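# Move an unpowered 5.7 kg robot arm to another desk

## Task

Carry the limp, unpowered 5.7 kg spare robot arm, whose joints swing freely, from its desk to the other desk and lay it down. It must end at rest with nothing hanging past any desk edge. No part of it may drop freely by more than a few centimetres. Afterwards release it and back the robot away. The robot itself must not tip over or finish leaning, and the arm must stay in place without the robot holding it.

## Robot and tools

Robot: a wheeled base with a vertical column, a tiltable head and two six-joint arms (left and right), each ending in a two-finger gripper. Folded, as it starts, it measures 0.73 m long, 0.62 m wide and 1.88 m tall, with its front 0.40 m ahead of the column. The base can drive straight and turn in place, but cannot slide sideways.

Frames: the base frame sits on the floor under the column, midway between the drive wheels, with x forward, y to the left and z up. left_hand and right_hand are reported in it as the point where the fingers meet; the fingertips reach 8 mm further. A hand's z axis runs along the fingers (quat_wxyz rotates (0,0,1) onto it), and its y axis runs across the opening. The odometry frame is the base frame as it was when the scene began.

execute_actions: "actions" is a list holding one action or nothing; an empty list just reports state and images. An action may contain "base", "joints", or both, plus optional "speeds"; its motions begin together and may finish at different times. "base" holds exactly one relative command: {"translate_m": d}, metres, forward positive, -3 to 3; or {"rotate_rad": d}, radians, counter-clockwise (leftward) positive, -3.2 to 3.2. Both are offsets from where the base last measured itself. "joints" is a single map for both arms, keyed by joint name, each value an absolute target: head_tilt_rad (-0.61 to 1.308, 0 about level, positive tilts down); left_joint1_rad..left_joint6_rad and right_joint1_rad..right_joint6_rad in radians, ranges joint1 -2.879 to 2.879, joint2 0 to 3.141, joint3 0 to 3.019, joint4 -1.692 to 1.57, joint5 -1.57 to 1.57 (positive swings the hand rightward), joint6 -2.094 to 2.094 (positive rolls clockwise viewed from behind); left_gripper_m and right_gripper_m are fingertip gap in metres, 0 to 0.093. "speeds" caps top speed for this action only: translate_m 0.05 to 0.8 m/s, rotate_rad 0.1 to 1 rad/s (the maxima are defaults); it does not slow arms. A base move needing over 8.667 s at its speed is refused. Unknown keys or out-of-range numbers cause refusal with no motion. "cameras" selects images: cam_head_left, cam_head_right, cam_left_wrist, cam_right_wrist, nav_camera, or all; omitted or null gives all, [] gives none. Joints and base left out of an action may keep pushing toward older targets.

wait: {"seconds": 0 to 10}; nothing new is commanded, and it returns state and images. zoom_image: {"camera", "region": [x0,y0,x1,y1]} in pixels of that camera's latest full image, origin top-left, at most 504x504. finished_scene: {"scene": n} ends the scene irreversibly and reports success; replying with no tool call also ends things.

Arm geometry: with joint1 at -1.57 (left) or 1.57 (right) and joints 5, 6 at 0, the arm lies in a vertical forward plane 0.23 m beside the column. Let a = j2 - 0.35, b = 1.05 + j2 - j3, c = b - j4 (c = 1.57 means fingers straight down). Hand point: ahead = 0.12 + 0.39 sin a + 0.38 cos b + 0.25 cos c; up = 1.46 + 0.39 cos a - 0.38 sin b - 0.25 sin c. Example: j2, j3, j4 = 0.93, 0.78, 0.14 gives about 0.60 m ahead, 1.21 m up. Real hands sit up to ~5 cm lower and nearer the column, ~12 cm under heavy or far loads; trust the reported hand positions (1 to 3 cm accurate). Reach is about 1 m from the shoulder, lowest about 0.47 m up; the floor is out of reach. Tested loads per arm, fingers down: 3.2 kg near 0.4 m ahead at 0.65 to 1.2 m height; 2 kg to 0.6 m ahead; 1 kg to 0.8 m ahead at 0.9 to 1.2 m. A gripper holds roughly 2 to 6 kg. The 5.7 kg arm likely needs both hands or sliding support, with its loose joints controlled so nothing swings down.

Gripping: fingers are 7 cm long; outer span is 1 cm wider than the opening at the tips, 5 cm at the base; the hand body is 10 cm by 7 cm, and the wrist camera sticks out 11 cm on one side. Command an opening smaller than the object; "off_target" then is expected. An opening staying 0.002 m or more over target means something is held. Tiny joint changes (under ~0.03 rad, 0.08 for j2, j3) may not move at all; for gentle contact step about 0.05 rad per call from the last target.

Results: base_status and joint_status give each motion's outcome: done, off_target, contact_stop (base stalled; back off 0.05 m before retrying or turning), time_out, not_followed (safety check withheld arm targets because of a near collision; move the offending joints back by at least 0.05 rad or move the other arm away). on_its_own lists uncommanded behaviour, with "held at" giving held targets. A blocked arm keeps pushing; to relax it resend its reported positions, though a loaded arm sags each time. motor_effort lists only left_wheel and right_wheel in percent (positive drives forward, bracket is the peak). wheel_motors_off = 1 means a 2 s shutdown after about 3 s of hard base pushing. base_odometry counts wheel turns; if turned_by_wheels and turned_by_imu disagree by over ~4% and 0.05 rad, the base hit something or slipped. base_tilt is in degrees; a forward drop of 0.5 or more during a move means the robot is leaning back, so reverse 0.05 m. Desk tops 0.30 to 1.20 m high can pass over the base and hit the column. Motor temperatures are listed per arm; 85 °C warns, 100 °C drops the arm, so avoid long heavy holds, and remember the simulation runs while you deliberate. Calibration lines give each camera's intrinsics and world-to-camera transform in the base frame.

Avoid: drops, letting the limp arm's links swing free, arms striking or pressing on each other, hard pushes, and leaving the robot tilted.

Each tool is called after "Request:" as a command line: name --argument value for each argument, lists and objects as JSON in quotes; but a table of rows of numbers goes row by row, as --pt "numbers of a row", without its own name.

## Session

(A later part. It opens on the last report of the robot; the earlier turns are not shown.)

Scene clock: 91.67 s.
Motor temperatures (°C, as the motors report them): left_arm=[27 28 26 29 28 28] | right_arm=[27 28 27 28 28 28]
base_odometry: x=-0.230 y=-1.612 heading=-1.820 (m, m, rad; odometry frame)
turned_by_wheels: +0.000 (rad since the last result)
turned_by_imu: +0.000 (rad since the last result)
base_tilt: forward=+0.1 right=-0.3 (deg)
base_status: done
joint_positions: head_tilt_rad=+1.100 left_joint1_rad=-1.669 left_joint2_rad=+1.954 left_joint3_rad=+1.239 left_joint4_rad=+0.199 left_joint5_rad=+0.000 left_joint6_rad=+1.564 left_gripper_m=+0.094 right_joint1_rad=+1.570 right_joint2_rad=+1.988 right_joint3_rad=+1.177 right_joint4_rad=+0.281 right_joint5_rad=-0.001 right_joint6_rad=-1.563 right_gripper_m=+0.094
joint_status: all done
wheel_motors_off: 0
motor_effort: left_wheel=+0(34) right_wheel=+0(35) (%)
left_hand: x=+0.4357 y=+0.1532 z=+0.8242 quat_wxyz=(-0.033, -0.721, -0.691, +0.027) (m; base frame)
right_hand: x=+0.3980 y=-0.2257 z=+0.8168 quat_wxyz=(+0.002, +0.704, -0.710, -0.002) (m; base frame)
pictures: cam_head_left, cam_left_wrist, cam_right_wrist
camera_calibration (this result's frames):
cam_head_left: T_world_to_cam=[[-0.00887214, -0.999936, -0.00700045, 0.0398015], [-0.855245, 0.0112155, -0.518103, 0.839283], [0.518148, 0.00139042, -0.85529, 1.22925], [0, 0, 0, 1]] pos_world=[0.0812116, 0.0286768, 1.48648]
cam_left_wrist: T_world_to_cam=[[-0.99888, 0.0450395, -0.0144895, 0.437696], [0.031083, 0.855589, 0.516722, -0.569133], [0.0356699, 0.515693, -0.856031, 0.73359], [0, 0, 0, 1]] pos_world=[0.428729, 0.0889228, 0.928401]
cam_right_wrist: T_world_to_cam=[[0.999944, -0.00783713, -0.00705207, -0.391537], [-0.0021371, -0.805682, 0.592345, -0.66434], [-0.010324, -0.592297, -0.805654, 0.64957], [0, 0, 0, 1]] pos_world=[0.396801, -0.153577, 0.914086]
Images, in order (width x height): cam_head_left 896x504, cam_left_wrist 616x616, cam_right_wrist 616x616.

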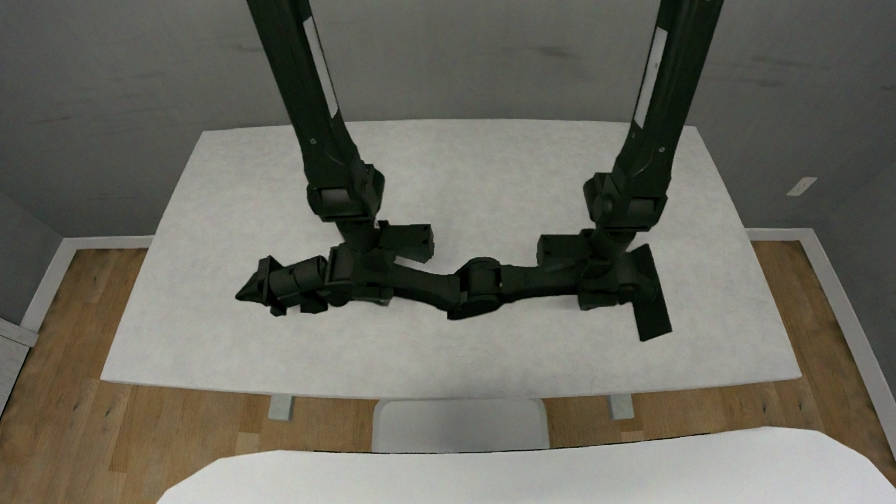

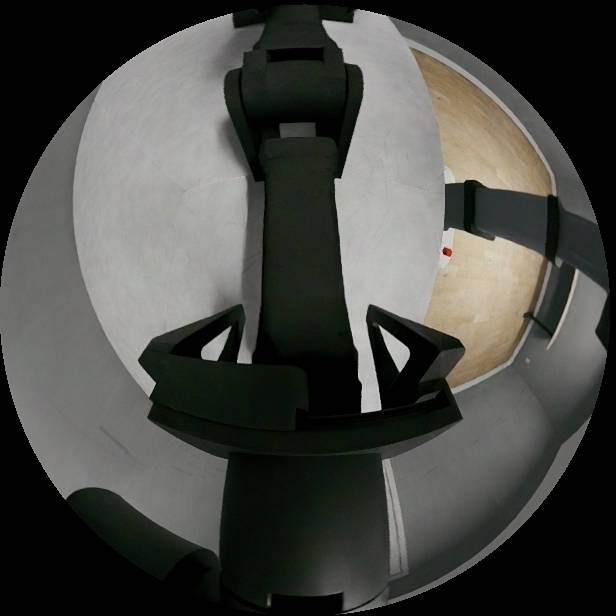

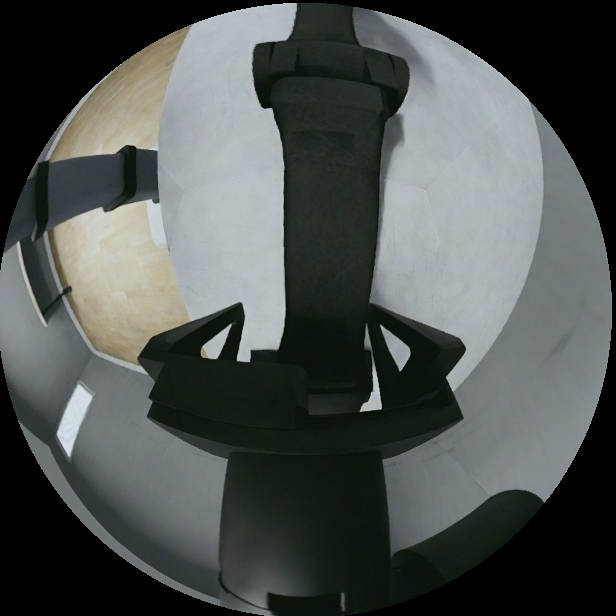

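Request:
execute_actions --actions '[{"joints":{"right_joint3_rad":1.23,"right_joint4_rad":0.22}}]' --cameras '["cam_right_wrist"]'

Request:
execute_actions --actions '[{"joints":{"left_joint2_rad":2.03,"left_joint3_rad":1.31,"right_joint2_rad":2.05,"right_joint3_rad":1.30}}]' --cameras '["cam_head_left","cam_left_wrist","cam_right_wrist"]'

Scene clock: 97.60 s.
Motor temperatures (°C, as the motors report them): left_arm=[27 28 26 29 28 28] | right_arm=[27 29 27 28 28 28]
base_odometry: x=-0.230 y=-1.612 heading=-1.820 (m, m, rad; odometry frame)
turned_by_wheels: +0.000 (rad since the last result)
turned_by_imu: +0.000 (rad since the last result)
base_tilt: forward=+0.1 right=-0.4 (deg)
base_status: not commanded
joint_positions: head_tilt_rad=+1.100 left_joint1_rad=-1.669 left_joint2_rad=+1.954 left_joint3_rad=+1.239 left_joint4_rad=+0.199 left_joint5_rad=+0.000 left_joint6_rad=+1.564 left_gripper_m=+0.094 right_joint1_rad=+1.570 right_joint2_rad=+1.984 right_joint3_rad=+1.232 right_joint4_rad=+0.232 right_joint5_rad=-0.001 right_joint6_rad=-1.563 right_gripper_m=+0.094
joint_status: all done
wheel_motors_off: 0
motor_effort: left_wheel=+0(0) right_wheel=+0(1) (%)
left_hand: x=+0.4357 y=+0.1532 z=+0.8242 quat_wxyz=(-0.033, -0.721, -0.691, +0.027) (m; base frame)
right_hand: x=+0.4223 y=-0.2257 z=+0.8124 quat_wxyz=(-0.002, +0.704, -0.710, +0.001) (m; base frame)
pictures: cam_right_wrist
camera_calibration (this result's frames):
cam_right_wrist: T_world_to_cam=[[0.999967, -0.00744946, 0.0032477, -0.424177], [-0.00792575, -0.805682, 0.592296, -0.659205], [-0.00179567, -0.592302, -0.805714, 0.642715], [0, 0, 0, 1]] pos_world=[0.420092, -0.153588, 0.909667]
Images, in order (width x height): cam_right_wrist 616x616.

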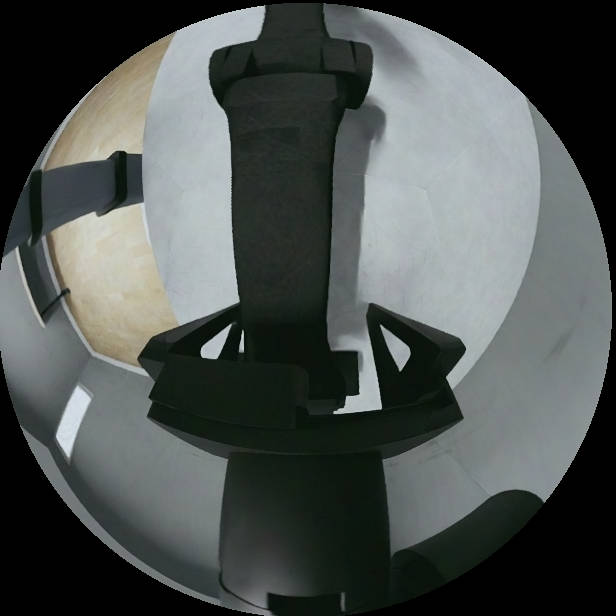

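Scene clock: 98.30 s.
Motor temperatures (°C, as the motors report them): left_arm=[27 28 26 29 28 28] | right_arm=[27 29 27 28 28 28]
base_odometry: x=-0.230 y=-1.612 heading=-1.820 (m, m, rad; odometry frame)
turned_by_wheels: +0.000 (rad since the last result)
turned_by_imu: +0.000 (rad since the last result)
base_tilt: forward=+0.1 right=-0.3 (deg)
base_status: not commanded
joint_positions: head_tilt_rad=+1.100 left_joint1_rad=-1.678 left_joint2_rad=+1.995 left_joint3_rad=+1.298 left_joint4_rad=+0.199 left_joint5_rad=+0.000 left_joint6_rad=+1.560 left_gripper_m=+0.094 right_joint1_rad=+1.571 right_joint2_rad=+2.048 right_joint3_rad=+1.299 right_joint4_rad=+0.225 right_joint5_rad=-0.002 right_joint6_rad=-1.562 right_gripper_m=+0.094
joint_status: all done
wheel_motors_off: 0
motor_effort: left_wheel=+0(1) right_wheel=+0(0) (%)
left_hand: x=+0.4455 y=+0.1448 z=+0.8077 quat_wxyz=(-0.042, -0.721, -0.691, +0.024) (m; base frame)
right_hand: x=+0.4196 y=-0.2251 z=+0.7877 quat_wxyz=(+0.000, +0.704, -0.710, -0.001) (m; base frame)
pictures: cam_head_left, cam_left_wrist, cam_right_wrist
camera_calibration (this result's frames):
cam_head_left: T_world_to_cam=[[-0.00887214, -0.999936, -0.00700045, 0.0398015], [-0.855245, 0.0112155, -0.518103, 0.839283], [0.518148, 0.00139042, -0.85529, 1.22925], [0, 0, 0, 1]] pos_world=[0.0812116, 0.0286768, 1.48648]
cam_left_wrist: T_world_to_cam=[[-0.998515, 0.0438403, -0.0323428, 0.46209], [0.0212455, 0.860014, 0.509829, -0.544353], [0.0501663, 0.508384, -0.859668, 0.721049], [0, 0, 0, 1]] pos_world=[0.436797, 0.0813228, 0.912334]
cam_right_wrist: T_world_to_cam=[[0.999968, -0.0078325, -0.00133873, -0.417843], [-0.00552366, -0.806297, 0.591485, -0.644585], [-0.00571222, -0.591459, -0.806315, 0.62546], [0, 0, 0, 1]] pos_world=[0.417842, -0.153066, 0.885021]
Images, in order (width x height): cam_head_left 896x504, cam_left_wrist 616x616, cam_right_wrist 616x616.

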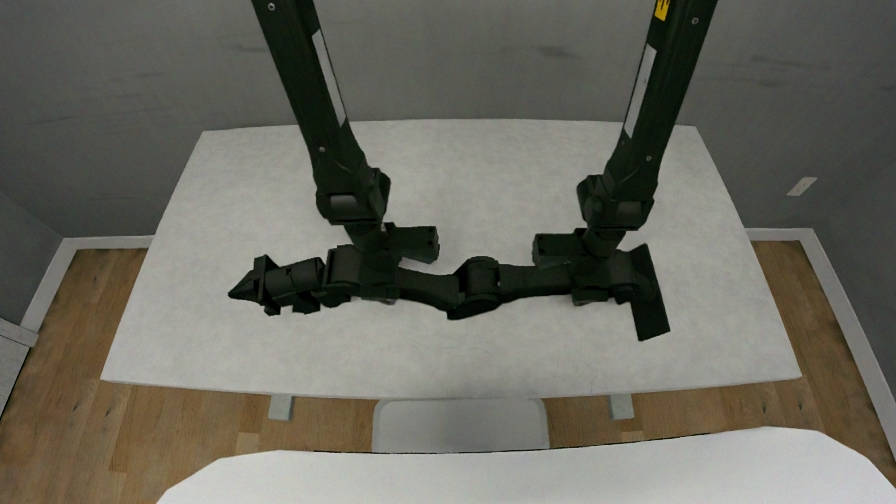

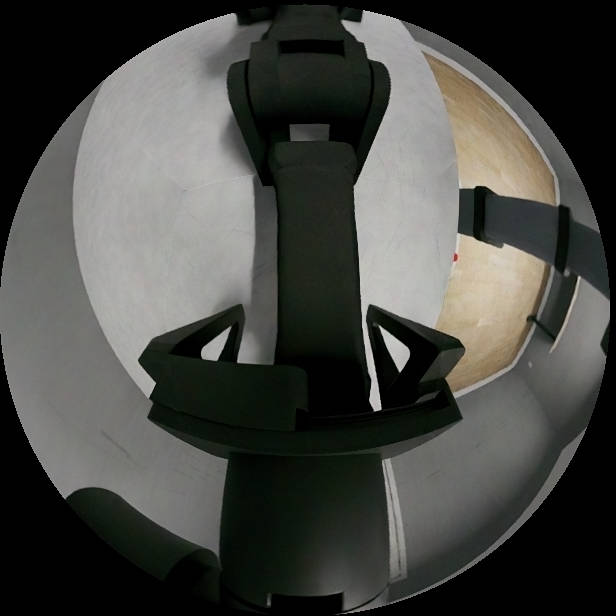

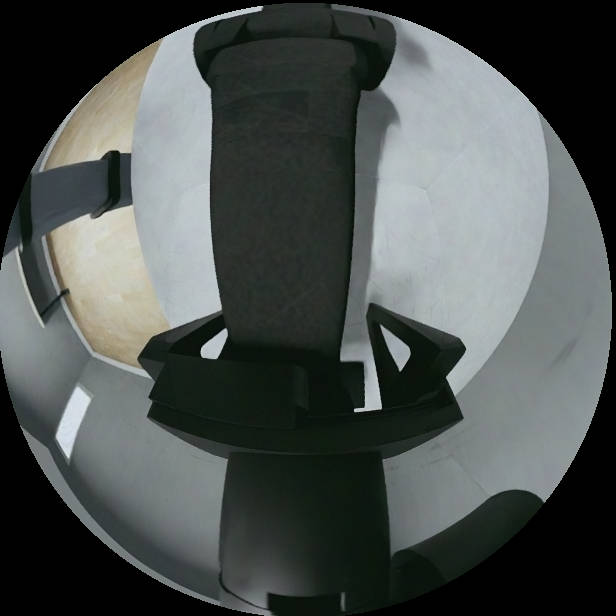

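Request:
execute_actions --actions '[{"joints":{"left_joint1_rad":-1.73,"left_joint2_rad":1.98,"left_joint3_rad":1.22,"left_joint4_rad":0.25,"right_joint2_rad":2.10,"right_joint3_rad":1.33,"right_joint4_rad":0.24}}]' --cameras '["cam_head_left","cam_left_wrist","cam_right_wrist"]'

Scene clock: 103.07 s.
Motor temperatures (°C, as the motors report them): left_arm=[27 28 26 29 28 28] | right_arm=[27 29 27 28 28 28]
base_odometry: x=-0.230 y=-1.612 heading=-1.820 (m, m, rad; odometry frame)
turned_by_wheels: +0.000 (rad since the last result)
turned_by_imu: +0.000 (rad since the last result)
base_tilt: forward=+0.2 right=-0.4 (deg)
base_status: not commanded
joint_positions: head_tilt_rad=+1.100 left_joint1_rad=-1.726 left_joint2_rad=+1.985 left_joint3_rad=+1.224 left_joint4_rad=+0.239 left_joint5_rad=-0.002 left_joint6_rad=+1.562 left_gripper_m=+0.094 right_joint1_rad=+1.571 right_joint2_rad=+2.053 right_joint3_rad=+1.306 right_joint4_rad=+0.226 right_joint5_rad=+0.004 right_joint6_rad=-1.562 right_gripper_m=+0.094
joint_status: all done
wheel_motors_off: 0
motor_effort: left_wheel=+1(1) right_wheel=+1(0) (%)
left_hand: x=+0.4140 y=+0.1126 z=+0.8205 quat_wxyz=(-0.047, -0.730, -0.681, +0.046) (m; base frame)
right_hand: x=+0.4210 y=-0.2259 z=+0.7857 quat_wxyz=(+0.000, +0.704, -0.710, +0.002) (m; base frame)
pictures: cam_head_left, cam_left_wrist, cam_right_wrist
camera_calibration (this result's frames):
cam_head_left: T_world_to_cam=[[-0.00887214, -0.999936, -0.00700045, 0.0398015], [-0.855245, 0.0112155, -0.518103, 0.839283], [0.518148, 0.00139042, -0.85529, 1.22925], [0, 0, 0, 1]] pos_world=[0.0812116, 0.0286768, 1.48648]
cam_left_wrist: T_world_to_cam=[[-0.99736, 0.0717563, -0.0111173, 0.41142], [0.0578564, 0.877827, 0.475471, -0.511517], [0.043877, 0.473572, -0.879661, 0.772914], [0, 0, 0, 1]] pos_world=[0.406016, 0.0534711, 0.927688]
cam_right_wrist: T_world_to_cam=[[0.999965, -0.00802884, 0.00214143, -0.422091], [-0.00772289, -0.802868, 0.596106, -0.645976], [-0.00306676, -0.596102, -0.802903, 0.61861], [0, 0, 0, 1]] pos_world=[0.418984, -0.153267, 0.882658]
Images, in order (width x height): cam_head_left 896x504, cam_left_wrist 616x616, cam_right_wrist 616x616.

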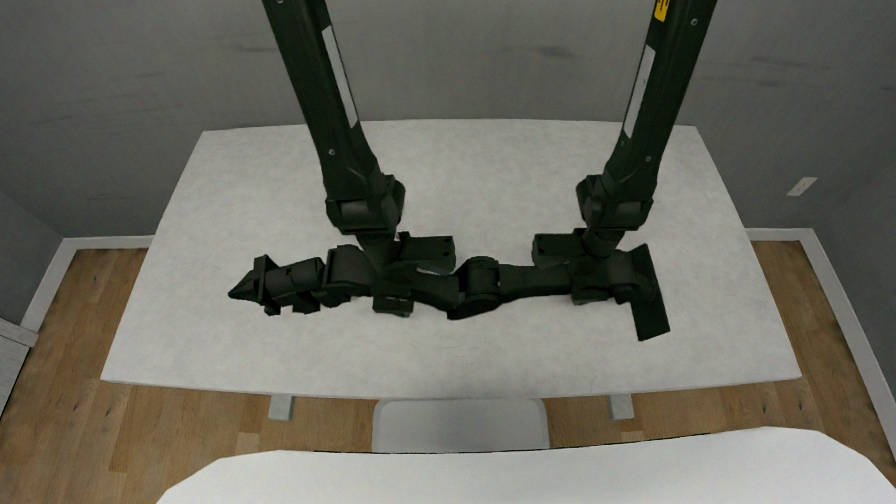

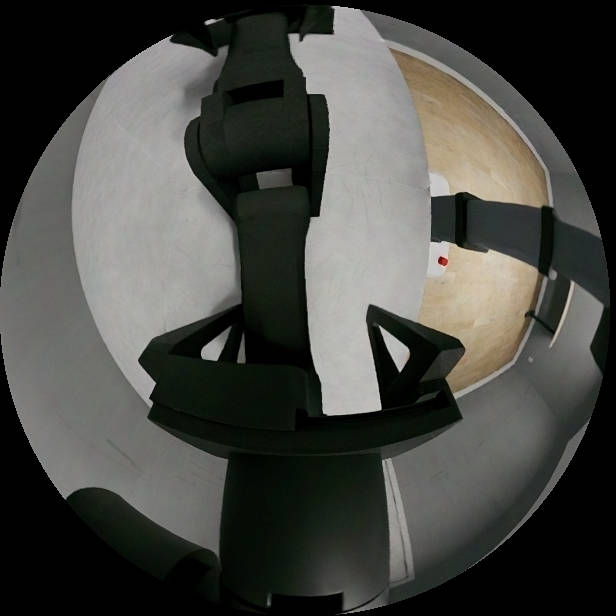

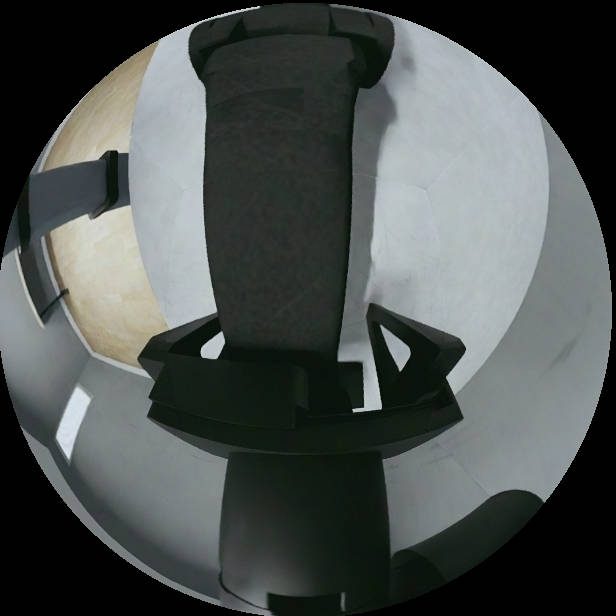

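Request:
execute_actions --actions '[{"joints":{"left_joint1_rad":-1.69,"left_joint2_rad":1.93,"left_joint3_rad":1.20,"left_joint4_rad":0.21,"right_joint2_rad":1.95,"right_joint3_rad":1.17,"right_joint4_rad":0.26}}]' --cameras '["cam_left_wrist","cam_right_wrist"]'

Scene clock: 110.47 s.
Motor temperatures (°C, as the motors report them): left_arm=[27 28 26 29 28 28] | right_arm=[27 28 27 28 28 28]
base_odometry: x=-0.230 y=-1.612 heading=-1.820 (m, m, rad; odometry frame)
turned_by_wheels: +0.000 (rad since the last result)
turned_by_imu: +0.000 (rad since the last result)
base_tilt: forward=+0.2 right=-0.4 (deg)
base_status: not commanded
joint_positions: head_tilt_rad=+1.100 left_joint1_rad=-1.699 left_joint2_rad=+1.934 left_joint3_rad=+1.209 left_joint4_rad=+0.221 left_joint5_rad=-0.001 left_joint6_rad=+1.563 left_gripper_m=+0.094 right_joint1_rad=+1.571 right_joint2_rad=+1.951 right_joint3_rad=+1.170 right_joint4_rad=+0.251 right_joint5_rad=+0.002 right_joint6_rad=-1.563 right_gripper_m=+0.094
joint_status: all done
wheel_motors_off: 0
motor_effort: left_wheel=+0(1) right_wheel=+0(1) (%)
left_hand: x=+0.4343 y=+0.1326 z=+0.8348 quat_wxyz=(-0.046, -0.725, -0.686, +0.032) (m; base frame)
right_hand: x=+0.4098 y=-0.2254 z=+0.8279 quat_wxyz=(+0.003, +0.704, -0.710, -0.002) (m; base frame)
pictures: cam_left_wrist, cam_right_wrist
camera_calibration (this result's frames):
cam_left_wrist: T_world_to_cam=[[-0.997966, 0.0571515, -0.0282427, 0.446933], [0.0357088, 0.868157, 0.495004, -0.542416], [0.0528093, 0.492989, -0.868432, 0.759275], [0, 0, 0, 1]] pos_world=[0.425296, 0.0710457, 0.940499]
cam_right_wrist: T_world_to_cam=[[0.999949, -0.00726035, -0.00703671, -0.403174], [-0.00166092, -0.80446, 0.594004, -0.671965], [-0.00997343, -0.593962, -0.804431, 0.657296], [0, 0, 0, 1]] pos_world=[0.408593, -0.153088, 0.925063]
Images, in order (width x height): cam_left_wrist 616x616, cam_right_wrist 616x616.

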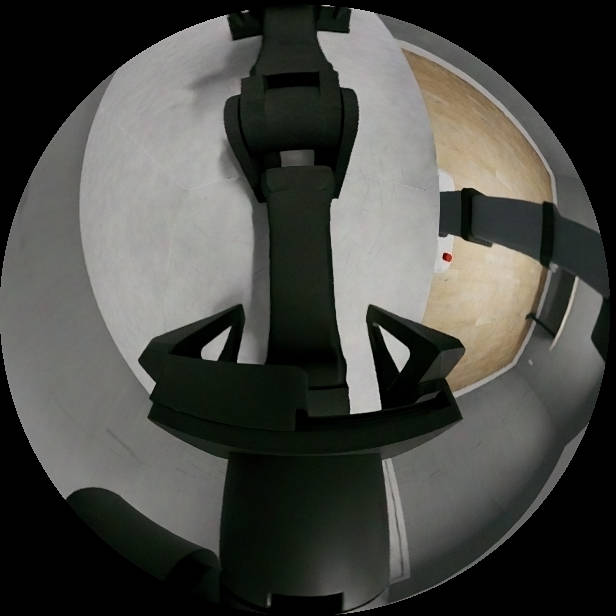

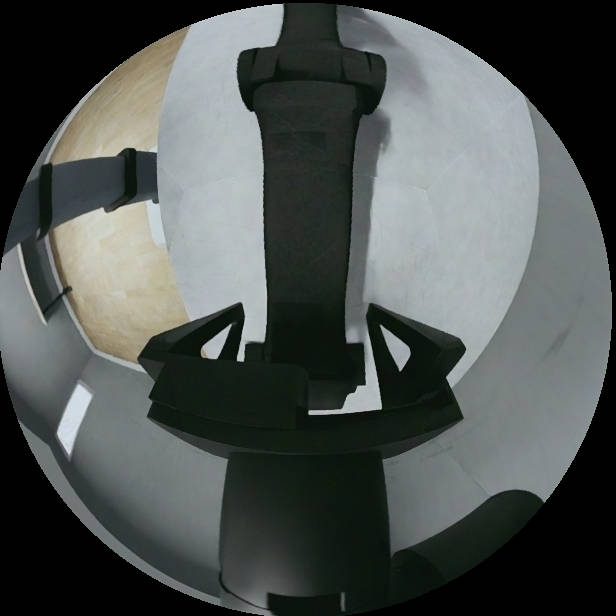

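Both centred. Descend.

Request:
execute_actions --actions '[{"joints":{"left_joint2_rad":2.03,"left_joint3_rad":1.30,"right_joint2_rad":2.06,"right_joint3_rad":1.28}}]' --cameras '["cam_head_left","cam_left_wrist","cam_right_wrist"]'

Scene clock: 113.03 s.
Motor temperatures (°C, as the motors report them): left_arm=[27 28 26 29 28 28] | right_arm=[27 28 27 28 28 28]
base_odometry: x=-0.230 y=-1.612 heading=-1.820 (m, m, rad; odometry frame)
turned_by_wheels: +0.000 (rad since the last result)
turned_by_imu: +0.000 (rad since the last result)
base_tilt: forward=+0.1 right=-0.4 (deg)
base_status: not commanded
joint_positions: head_tilt_rad=+1.100 left_joint1_rad=-1.699 left_joint2_rad=+2.028 left_joint3_rad=+1.304 left_joint4_rad=+0.221 left_joint5_rad=-0.001 left_joint6_rad=+1.563 left_gripper_m=+0.094 right_joint1_rad=+1.571 right_joint2_rad=+2.057 right_joint3_rad=+1.283 right_joint4_rad=+0.252 right_joint5_rad=+0.002 right_joint6_rad=-1.565 right_gripper_m=+0.094
joint_status: all done
wheel_motors_off: 0
motor_effort: left_wheel=+0(1) right_wheel=+1(1) (%)
left_hand: x=+0.4319 y=+0.1287 z=+0.7988 quat_wxyz=(-0.046, -0.725, -0.686, +0.032) (m; base frame)
right_hand: x=+0.4105 y=-0.2254 z=+0.7865 quat_wxyz=(+0.000, +0.705, -0.709, +0.001) (m; base frame)
pictures: cam_head_left, cam_left_wrist, cam_right_wrist
camera_calibration (this result's frames):
cam_head_left: T_world_to_cam=[[-0.00887214, -0.999936, -0.00700045, 0.0398015], [-0.855245, 0.0112155, -0.518103, 0.839283], [0.518148, 0.00139042, -0.85529, 1.22925], [0, 0, 0, 1]] pos_world=[0.0812116, 0.0286768, 1.48648]
cam_left_wrist: T_world_to_cam=[[-0.997966, 0.0571515, -0.0282427, 0.443699], [0.0357088, 0.868157, 0.495004, -0.521186], [0.0528093, 0.492989, -0.868432, 0.730083], [0, 0, 0, 1]] pos_world=[0.422853, 0.0671908, 0.904548]
cam_right_wrist: T_world_to_cam=[[0.999985, -0.0053561, 0.00097145, -0.410014], [-0.00488591, -0.80447, 0.593973, -0.646033], [-0.00239988, -0.593969, -0.804485, 0.620967], [0, 0, 0, 1]] pos_world=[0.408342, -0.153075, 0.883683]
Images, in order (width x height): cam_head_left 896x504, cam_left_wrist 616x616, cam_right_wrist 616x616.

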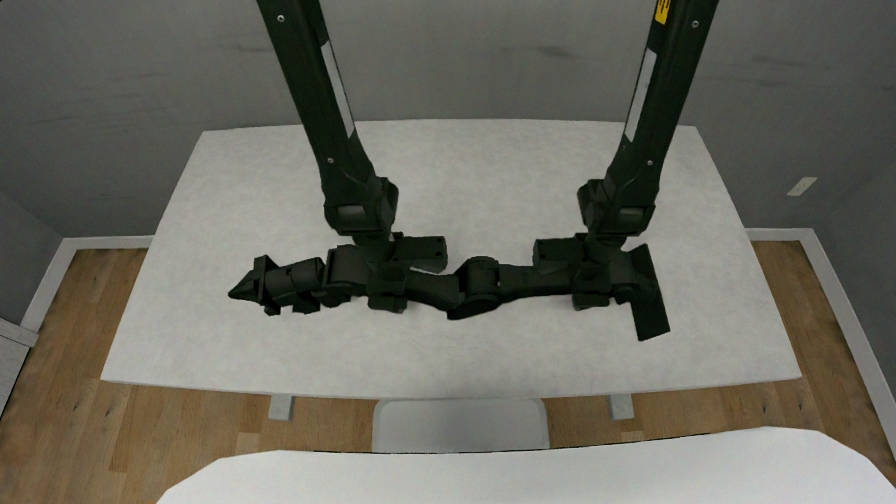

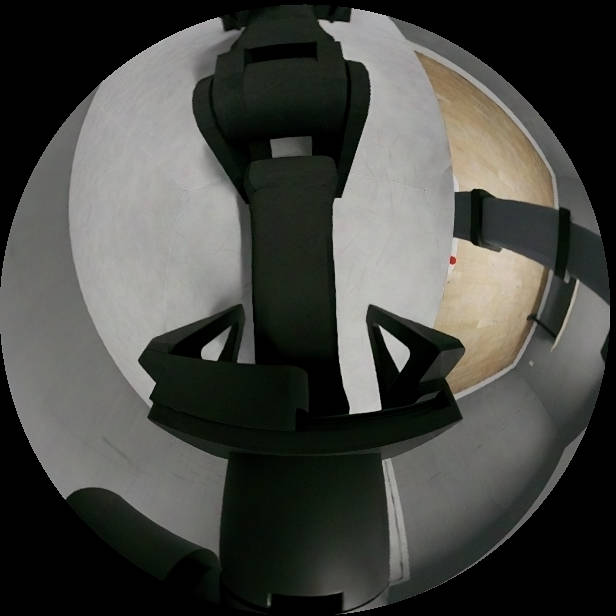

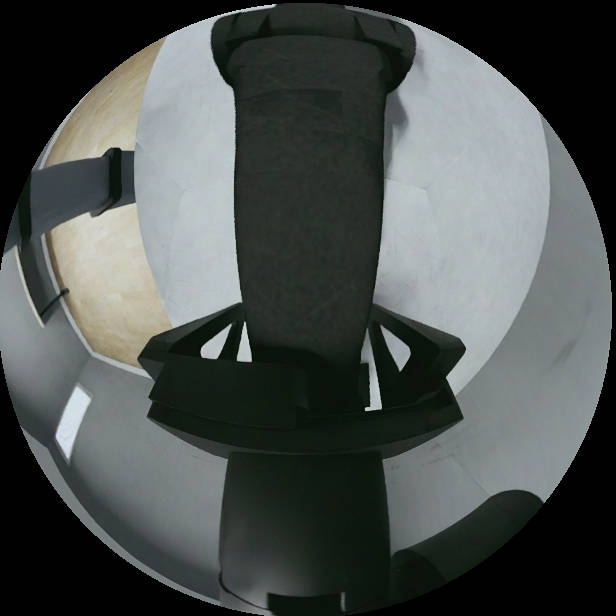

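Request:
execute_actions --actions '[{"joints":{"left_joint2_rad":2.10,"left_joint3_rad":1.37,"right_joint2_rad":2.12,"right_joint3_rad":1.34}}]' --cameras '["cam_head_left","cam_left_wrist","cam_right_wrist"]'

Scene clock: 115.93 s.
Motor temperatures (°C, as the motors report them): left_arm=[27 28 26 29 28 28] | right_arm=[27 28 27 28 28 28]
base_odometry: x=-0.230 y=-1.612 heading=-1.820 (m, m, rad; odometry frame)
turned_by_wheels: +0.000 (rad since the last result)
turned_by_imu: +0.000 (rad since the last result)
base_tilt: forward=+0.1 right=-0.4 (deg)
base_status: not commanded
joint_positions: head_tilt_rad=+1.100 left_joint1_rad=-1.707 left_joint2_rad=+2.066 left_joint3_rad=+1.360 left_joint4_rad=+0.215 left_joint5_rad=-0.001 left_joint6_rad=+1.563 left_gripper_m=+0.094 right_joint1_rad=+1.576 right_joint2_rad=+2.063 right_joint3_rad=+1.291 right_joint4_rad=+0.252 right_joint5_rad=+0.007 right_joint6_rad=-1.565 right_gripper_m=+0.094
joint_status: all done
wheel_motors_off: 0
motor_effort: left_wheel=+1(1) right_wheel=+1(1) (%)
left_hand: x=+0.4392 y=+0.1206 z=+0.7839 quat_wxyz=(-0.053, -0.726, -0.685, +0.031) (m; base frame)
right_hand: x=+0.4113 y=-0.2226 z=+0.7840 quat_wxyz=(+0.000, +0.706, -0.708, +0.002) (m; base frame)
pictures: cam_head_left, cam_left_wrist, cam_right_wrist
camera_calibration (this result's frames):
cam_head_left: T_world_to_cam=[[-0.00887214, -0.999936, -0.00700045, 0.0398015], [-0.855245, 0.0112155, -0.518103, 0.839283], [0.518148, 0.00139042, -0.85529, 1.22925], [0, 0, 0, 1]] pos_world=[0.0812116, 0.0286768, 1.48648]
cam_left_wrist: T_world_to_cam=[[-0.997444, 0.0589797, -0.0403228, 0.460006], [0.0318031, 0.871909, 0.488633, -0.500723], [0.0639773, 0.486102, -0.871557, 0.719068], [0, 0, 0, 1]] pos_world=[0.428751, 0.0599133, 0.889927]
cam_right_wrist: T_world_to_cam=[[0.999992, -0.00289379, 0.00289087, -0.411795], [-0.00404574, -0.803861, 0.594803, -0.643161], [0.000602627, -0.59481, -0.803866, 0.618711], [0, 0, 0, 1]] pos_world=[0.408816, -0.150188, 0.881105]
Images, in order (width x height): cam_head_left 896x504, cam_left_wrist 616x616, cam_right_wrist 616x616.

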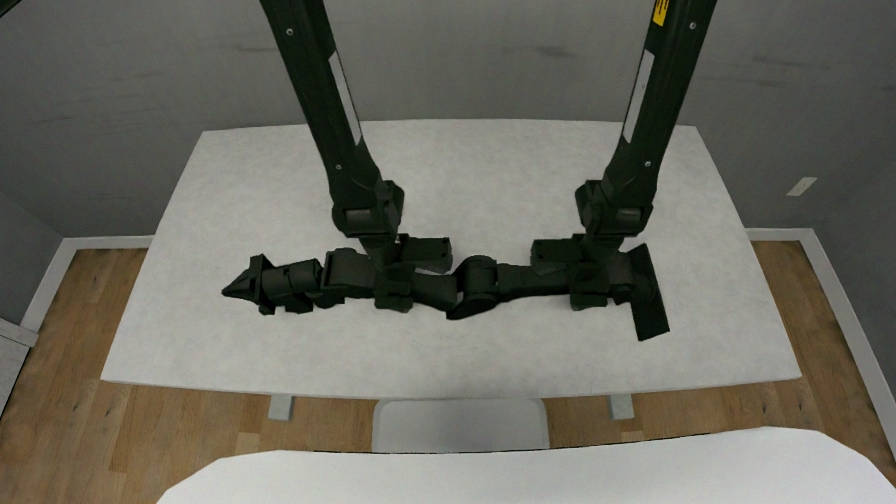

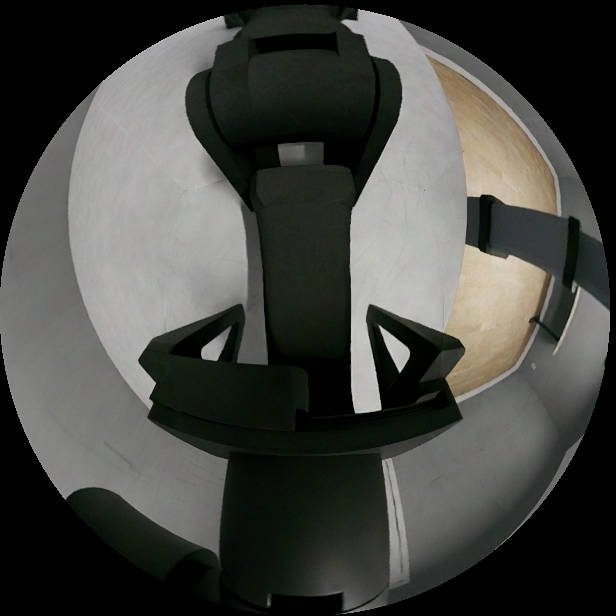

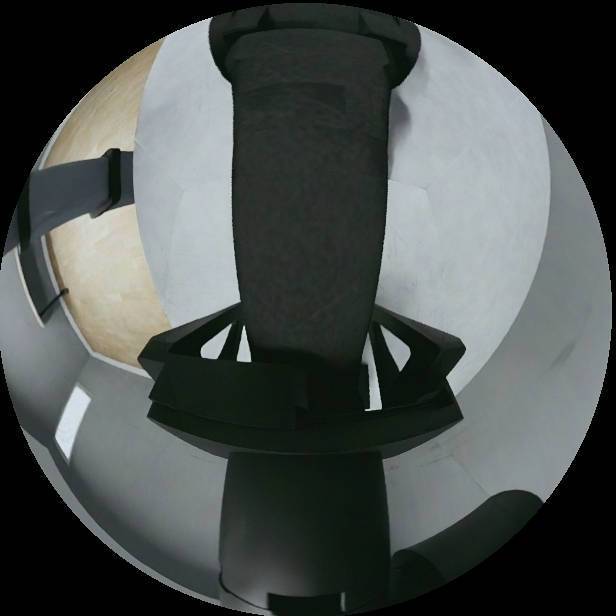

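Request:
execute_actions --actions '[{"joints":{"left_joint2_rad":2.05,"left_joint3_rad":1.34,"right_joint2_rad":2.06,"right_joint3_rad":1.29,"left_gripper_m":0.0,"right_gripper_m":0.0}}]' --cameras '["cam_head_left"]'

Request:
execute_actions --actions '[{"joints":{"left_joint2_rad":1.93,"left_joint3_rad":1.22,"right_joint2_rad":1.94,"right_joint3_rad":1.17}}]' --cameras '["cam_head_left","cam_head_right"]'

Scene clock: 119.70 s.
Motor temperatures (°C, as the motors report them): left_arm=[27 28 26 29 28 28] | right_arm=[27 28 27 28 28 28]
base_odometry: x=-0.230 y=-1.612 heading=-1.820 (m, m, rad; odometry frame)
turned_by_wheels: +0.000 (rad since the last result)
turned_by_imu: +0.000 (rad since the last result)
base_tilt: forward=+0.1 right=-0.3 (deg)
base_status: not commanded
joint_positions: head_tilt_rad=+1.100 left_joint1_rad=-1.706 left_joint2_rad=+2.065 left_joint3_rad=+1.351 left_joint4_rad=+0.224 left_joint5_rad=+0.004 left_joint6_rad=+1.526 left_gripper_m=+0.047 right_joint1_rad=+1.575 right_joint2_rad=+2.059 right_joint3_rad=+1.288 right_joint4_rad=+0.252 right_joint5_rad=+0.004 right_joint6_rad=-1.563 right_gripper_m=+0.059
joint_status: left_gripper_m off_target (ended at +0.047, target +0.000); right_gripper_m off_target (ended at +0.059, target +0.000); the others done
wheel_motors_off: 0
motor_effort: left_wheel=+1(2) right_wheel=-1(1) (%)
left_hand: x=+0.4371 y=+0.1204 z=+0.7850 quat_wxyz=(-0.054, -0.713, -0.698, +0.032) (m; base frame)
right_hand: x=+0.4121 y=-0.2227 z=+0.7855 quat_wxyz=(-0.001, +0.705, -0.709, +0.002) (m; base frame)
pictures: cam_head_left
camera_calibration (this result's frames):
cam_head_left: T_world_to_cam=[[-0.00887214, -0.999936, -0.00700045, 0.0398015], [-0.855245, 0.0112155, -0.518103, 0.839283], [0.518148, 0.00139042, -0.85529, 1.22925], [0, 0, 0, 1]] pos_world=[0.0812116, 0.0286768, 1.48648]
Images, in order (width x height): cam_head_left 896x504.

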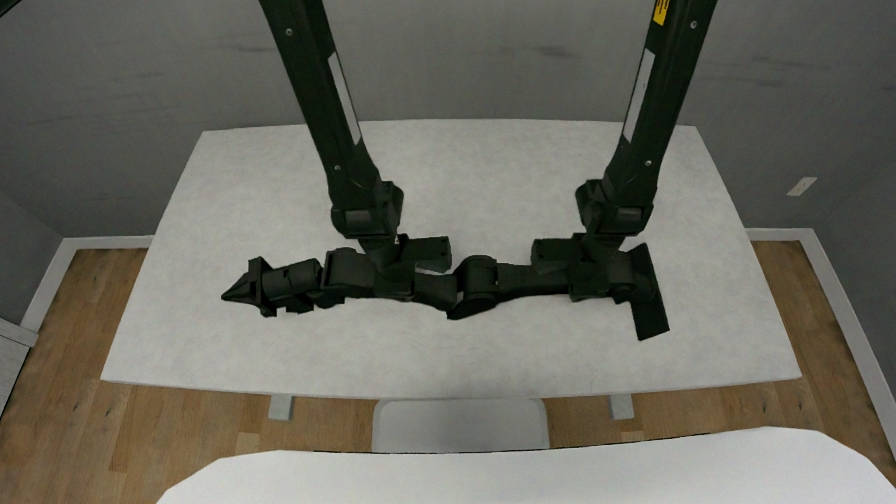

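Scene clock: 120.63 s.
Motor temperatures (°C, as the motors report them): left_arm=[27 29 26 29 28 28] | right_arm=[27 29 27 28 28 28]
base_odometry: x=-0.230 y=-1.612 heading=-1.820 (m, m, rad; odometry frame)
turned_by_wheels: +0.000 (rad since the last result)
turned_by_imu: +0.000 (rad since the last result)
base_tilt: forward=+0.1 right=-0.4 (deg)
base_status: not commanded
joint_positions: head_tilt_rad=+1.100 left_joint1_rad=-1.694 left_joint2_rad=+2.003 left_joint3_rad=+1.247 left_joint4_rad=+0.221 left_joint5_rad=-0.013 left_joint6_rad=+1.539 left_gripper_m=+0.047 right_joint1_rad=+1.595 right_joint2_rad=+2.032 right_joint3_rad=+1.213 right_joint4_rad=+0.253 right_joint5_rad=-0.012 right_joint6_rad=-1.540 right_gripper_m=+0.059
joint_status: all done
wheel_motors_off: 0
motor_effort: left_wheel=+0(1) right_wheel=-1(2) (%)
left_hand: x=+0.4138 y=+0.1368 z=+0.8102 quat_wxyz=(-0.029, -0.717, -0.695, +0.037) (m; base frame)
right_hand: x=+0.3841 y=-0.2063 z=+0.8013 quat_wxyz=(+0.004, +0.700, -0.713, -0.027) (m; base frame)
pictures: cam_head_left, cam_head_right
camera_calibration (this result's frames):
cam_head_left: T_world_to_cam=[[-0.00887214, -0.999936, -0.00700045, 0.0398015], [-0.855245, 0.0112155, -0.518103, 0.839283], [0.518148, 0.00139042, -0.85529, 1.22925], [0, 0, 0, 1]] pos_world=[0.0812116, 0.0286768, 1.48648]
cam_head_right: T_world_to_cam=[[-0.0186505, -0.999825, -0.0015054, -0.0374185], [-0.850563, 0.0166576, -0.52561, 0.845118], [0.525543, -0.00852243, -0.850725, 1.2169], [0, 0, 0, 1]] pos_world=[0.0785967, -0.0411187, 1.47939]
Images, in order (width x height): cam_head_left 896x504, cam_head_right 896x504.

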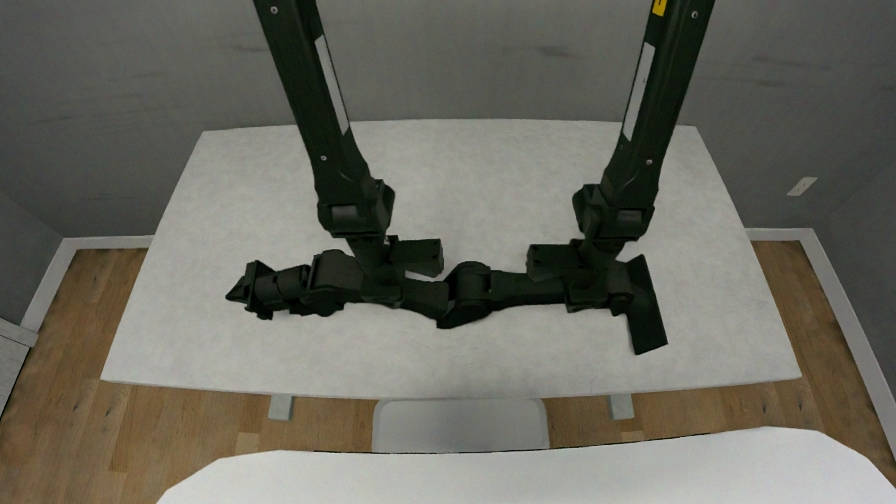

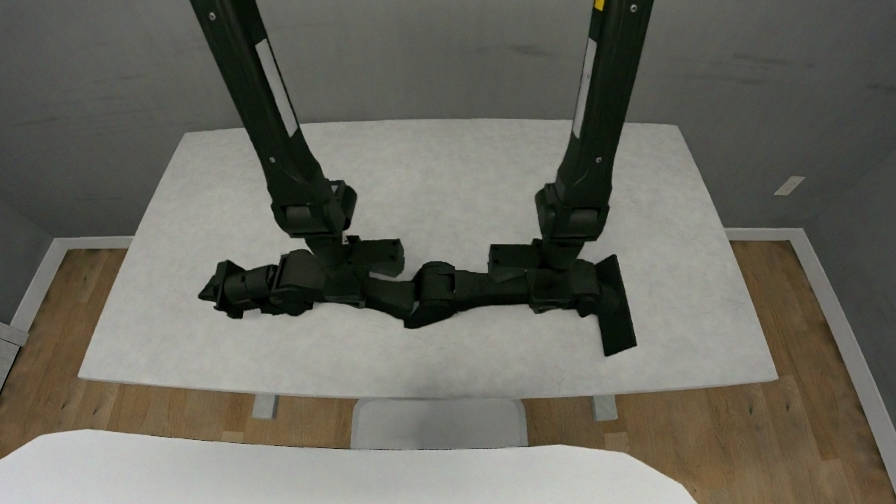

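Request:
execute_actions --actions '[{"joints":{"left_joint2_rad":1.72,"left_joint3_rad":1.07,"right_joint2_rad":1.72,"right_joint3_rad":1.02}}]' --cameras '["cam_head_left","cam_head_right"]'

Scene clock: 126.83 s.
Motor temperatures (°C, as the motors report them): left_arm=[27 29 26 29 29 28] | right_arm=[27 30 28 28 28 28]
base_odometry: x=-0.230 y=-1.612 heading=-1.820 (m, m, rad; odometry frame)
turned_by_wheels: +0.000 (rad since the last result)
turned_by_imu: +0.000 (rad since the last result)
base_tilt: forward=+0.2 right=-0.5 (deg)
base_status: not commanded
joint_positions: head_tilt_rad=+1.100 left_joint1_rad=-1.697 left_joint2_rad=+1.803 left_joint3_rad=+1.105 left_joint4_rad=+0.221 left_joint5_rad=+0.010 left_joint6_rad=+1.542 left_gripper_m=+0.047 right_joint1_rad=+1.599 right_joint2_rad=+1.809 right_joint3_rad=+1.050 right_joint4_rad=+0.250 right_joint5_rad=+0.000 right_joint6_rad=-1.539 right_gripper_m=+0.059
joint_status: all done
wheel_motors_off: 0
motor_effort: left_wheel=+0(2) right_wheel=+0(2) (%)
left_hand: x=+0.4482 y=+0.1362 z=+0.8831 quat_wxyz=(-0.059, -0.717, -0.694, +0.027) (m; base frame)
right_hand: x=+0.4208 y=-0.2067 z=+0.8804 quat_wxyz=(-0.014, +0.701, -0.713, -0.004) (m; base frame)
pictures: cam_head_left, cam_head_right
camera_calibration (this result's frames):
cam_head_left: T_world_to_cam=[[-0.00887214, -0.999936, -0.00700045, 0.0398015], [-0.855245, 0.0112155, -0.518103, 0.839283], [0.518148, 0.00139042, -0.85529, 1.22925], [0, 0, 0, 1]] pos_world=[0.0812116, 0.0286768, 1.48648]
cam_head_right: T_world_to_cam=[[-0.0186505, -0.999825, -0.0015054, -0.0374185], [-0.850563, 0.0166576, -0.52561, 0.845118], [0.525543, -0.00852243, -0.850725, 1.2169], [0, 0, 0, 1]] pos_world=[0.0785967, -0.0411187, 1.47939]
Images, in order (width x height): cam_head_left 896x504, cam_head_right 896x504.

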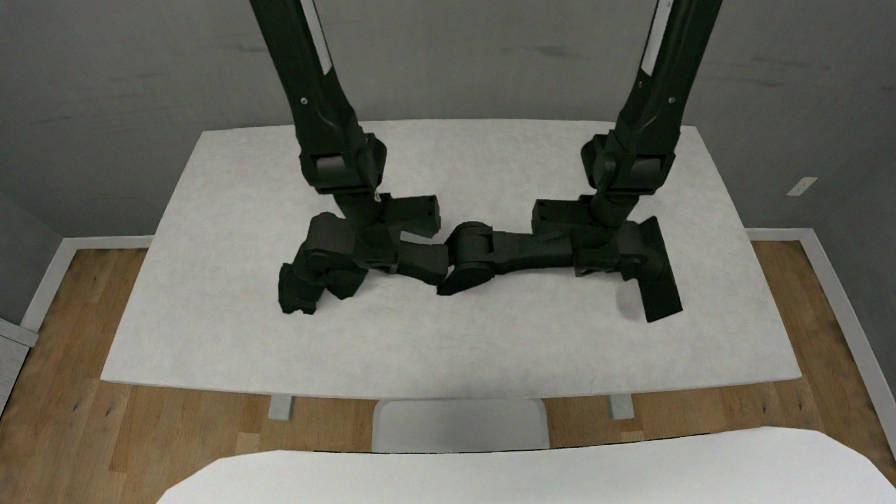

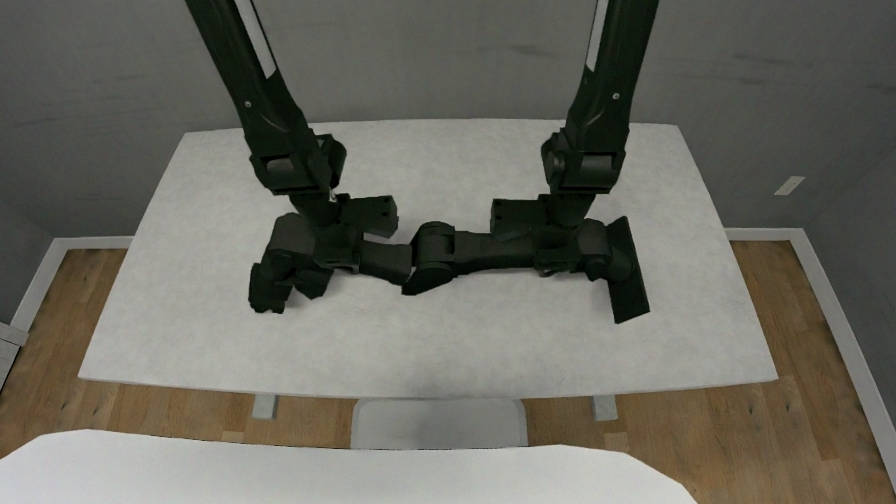

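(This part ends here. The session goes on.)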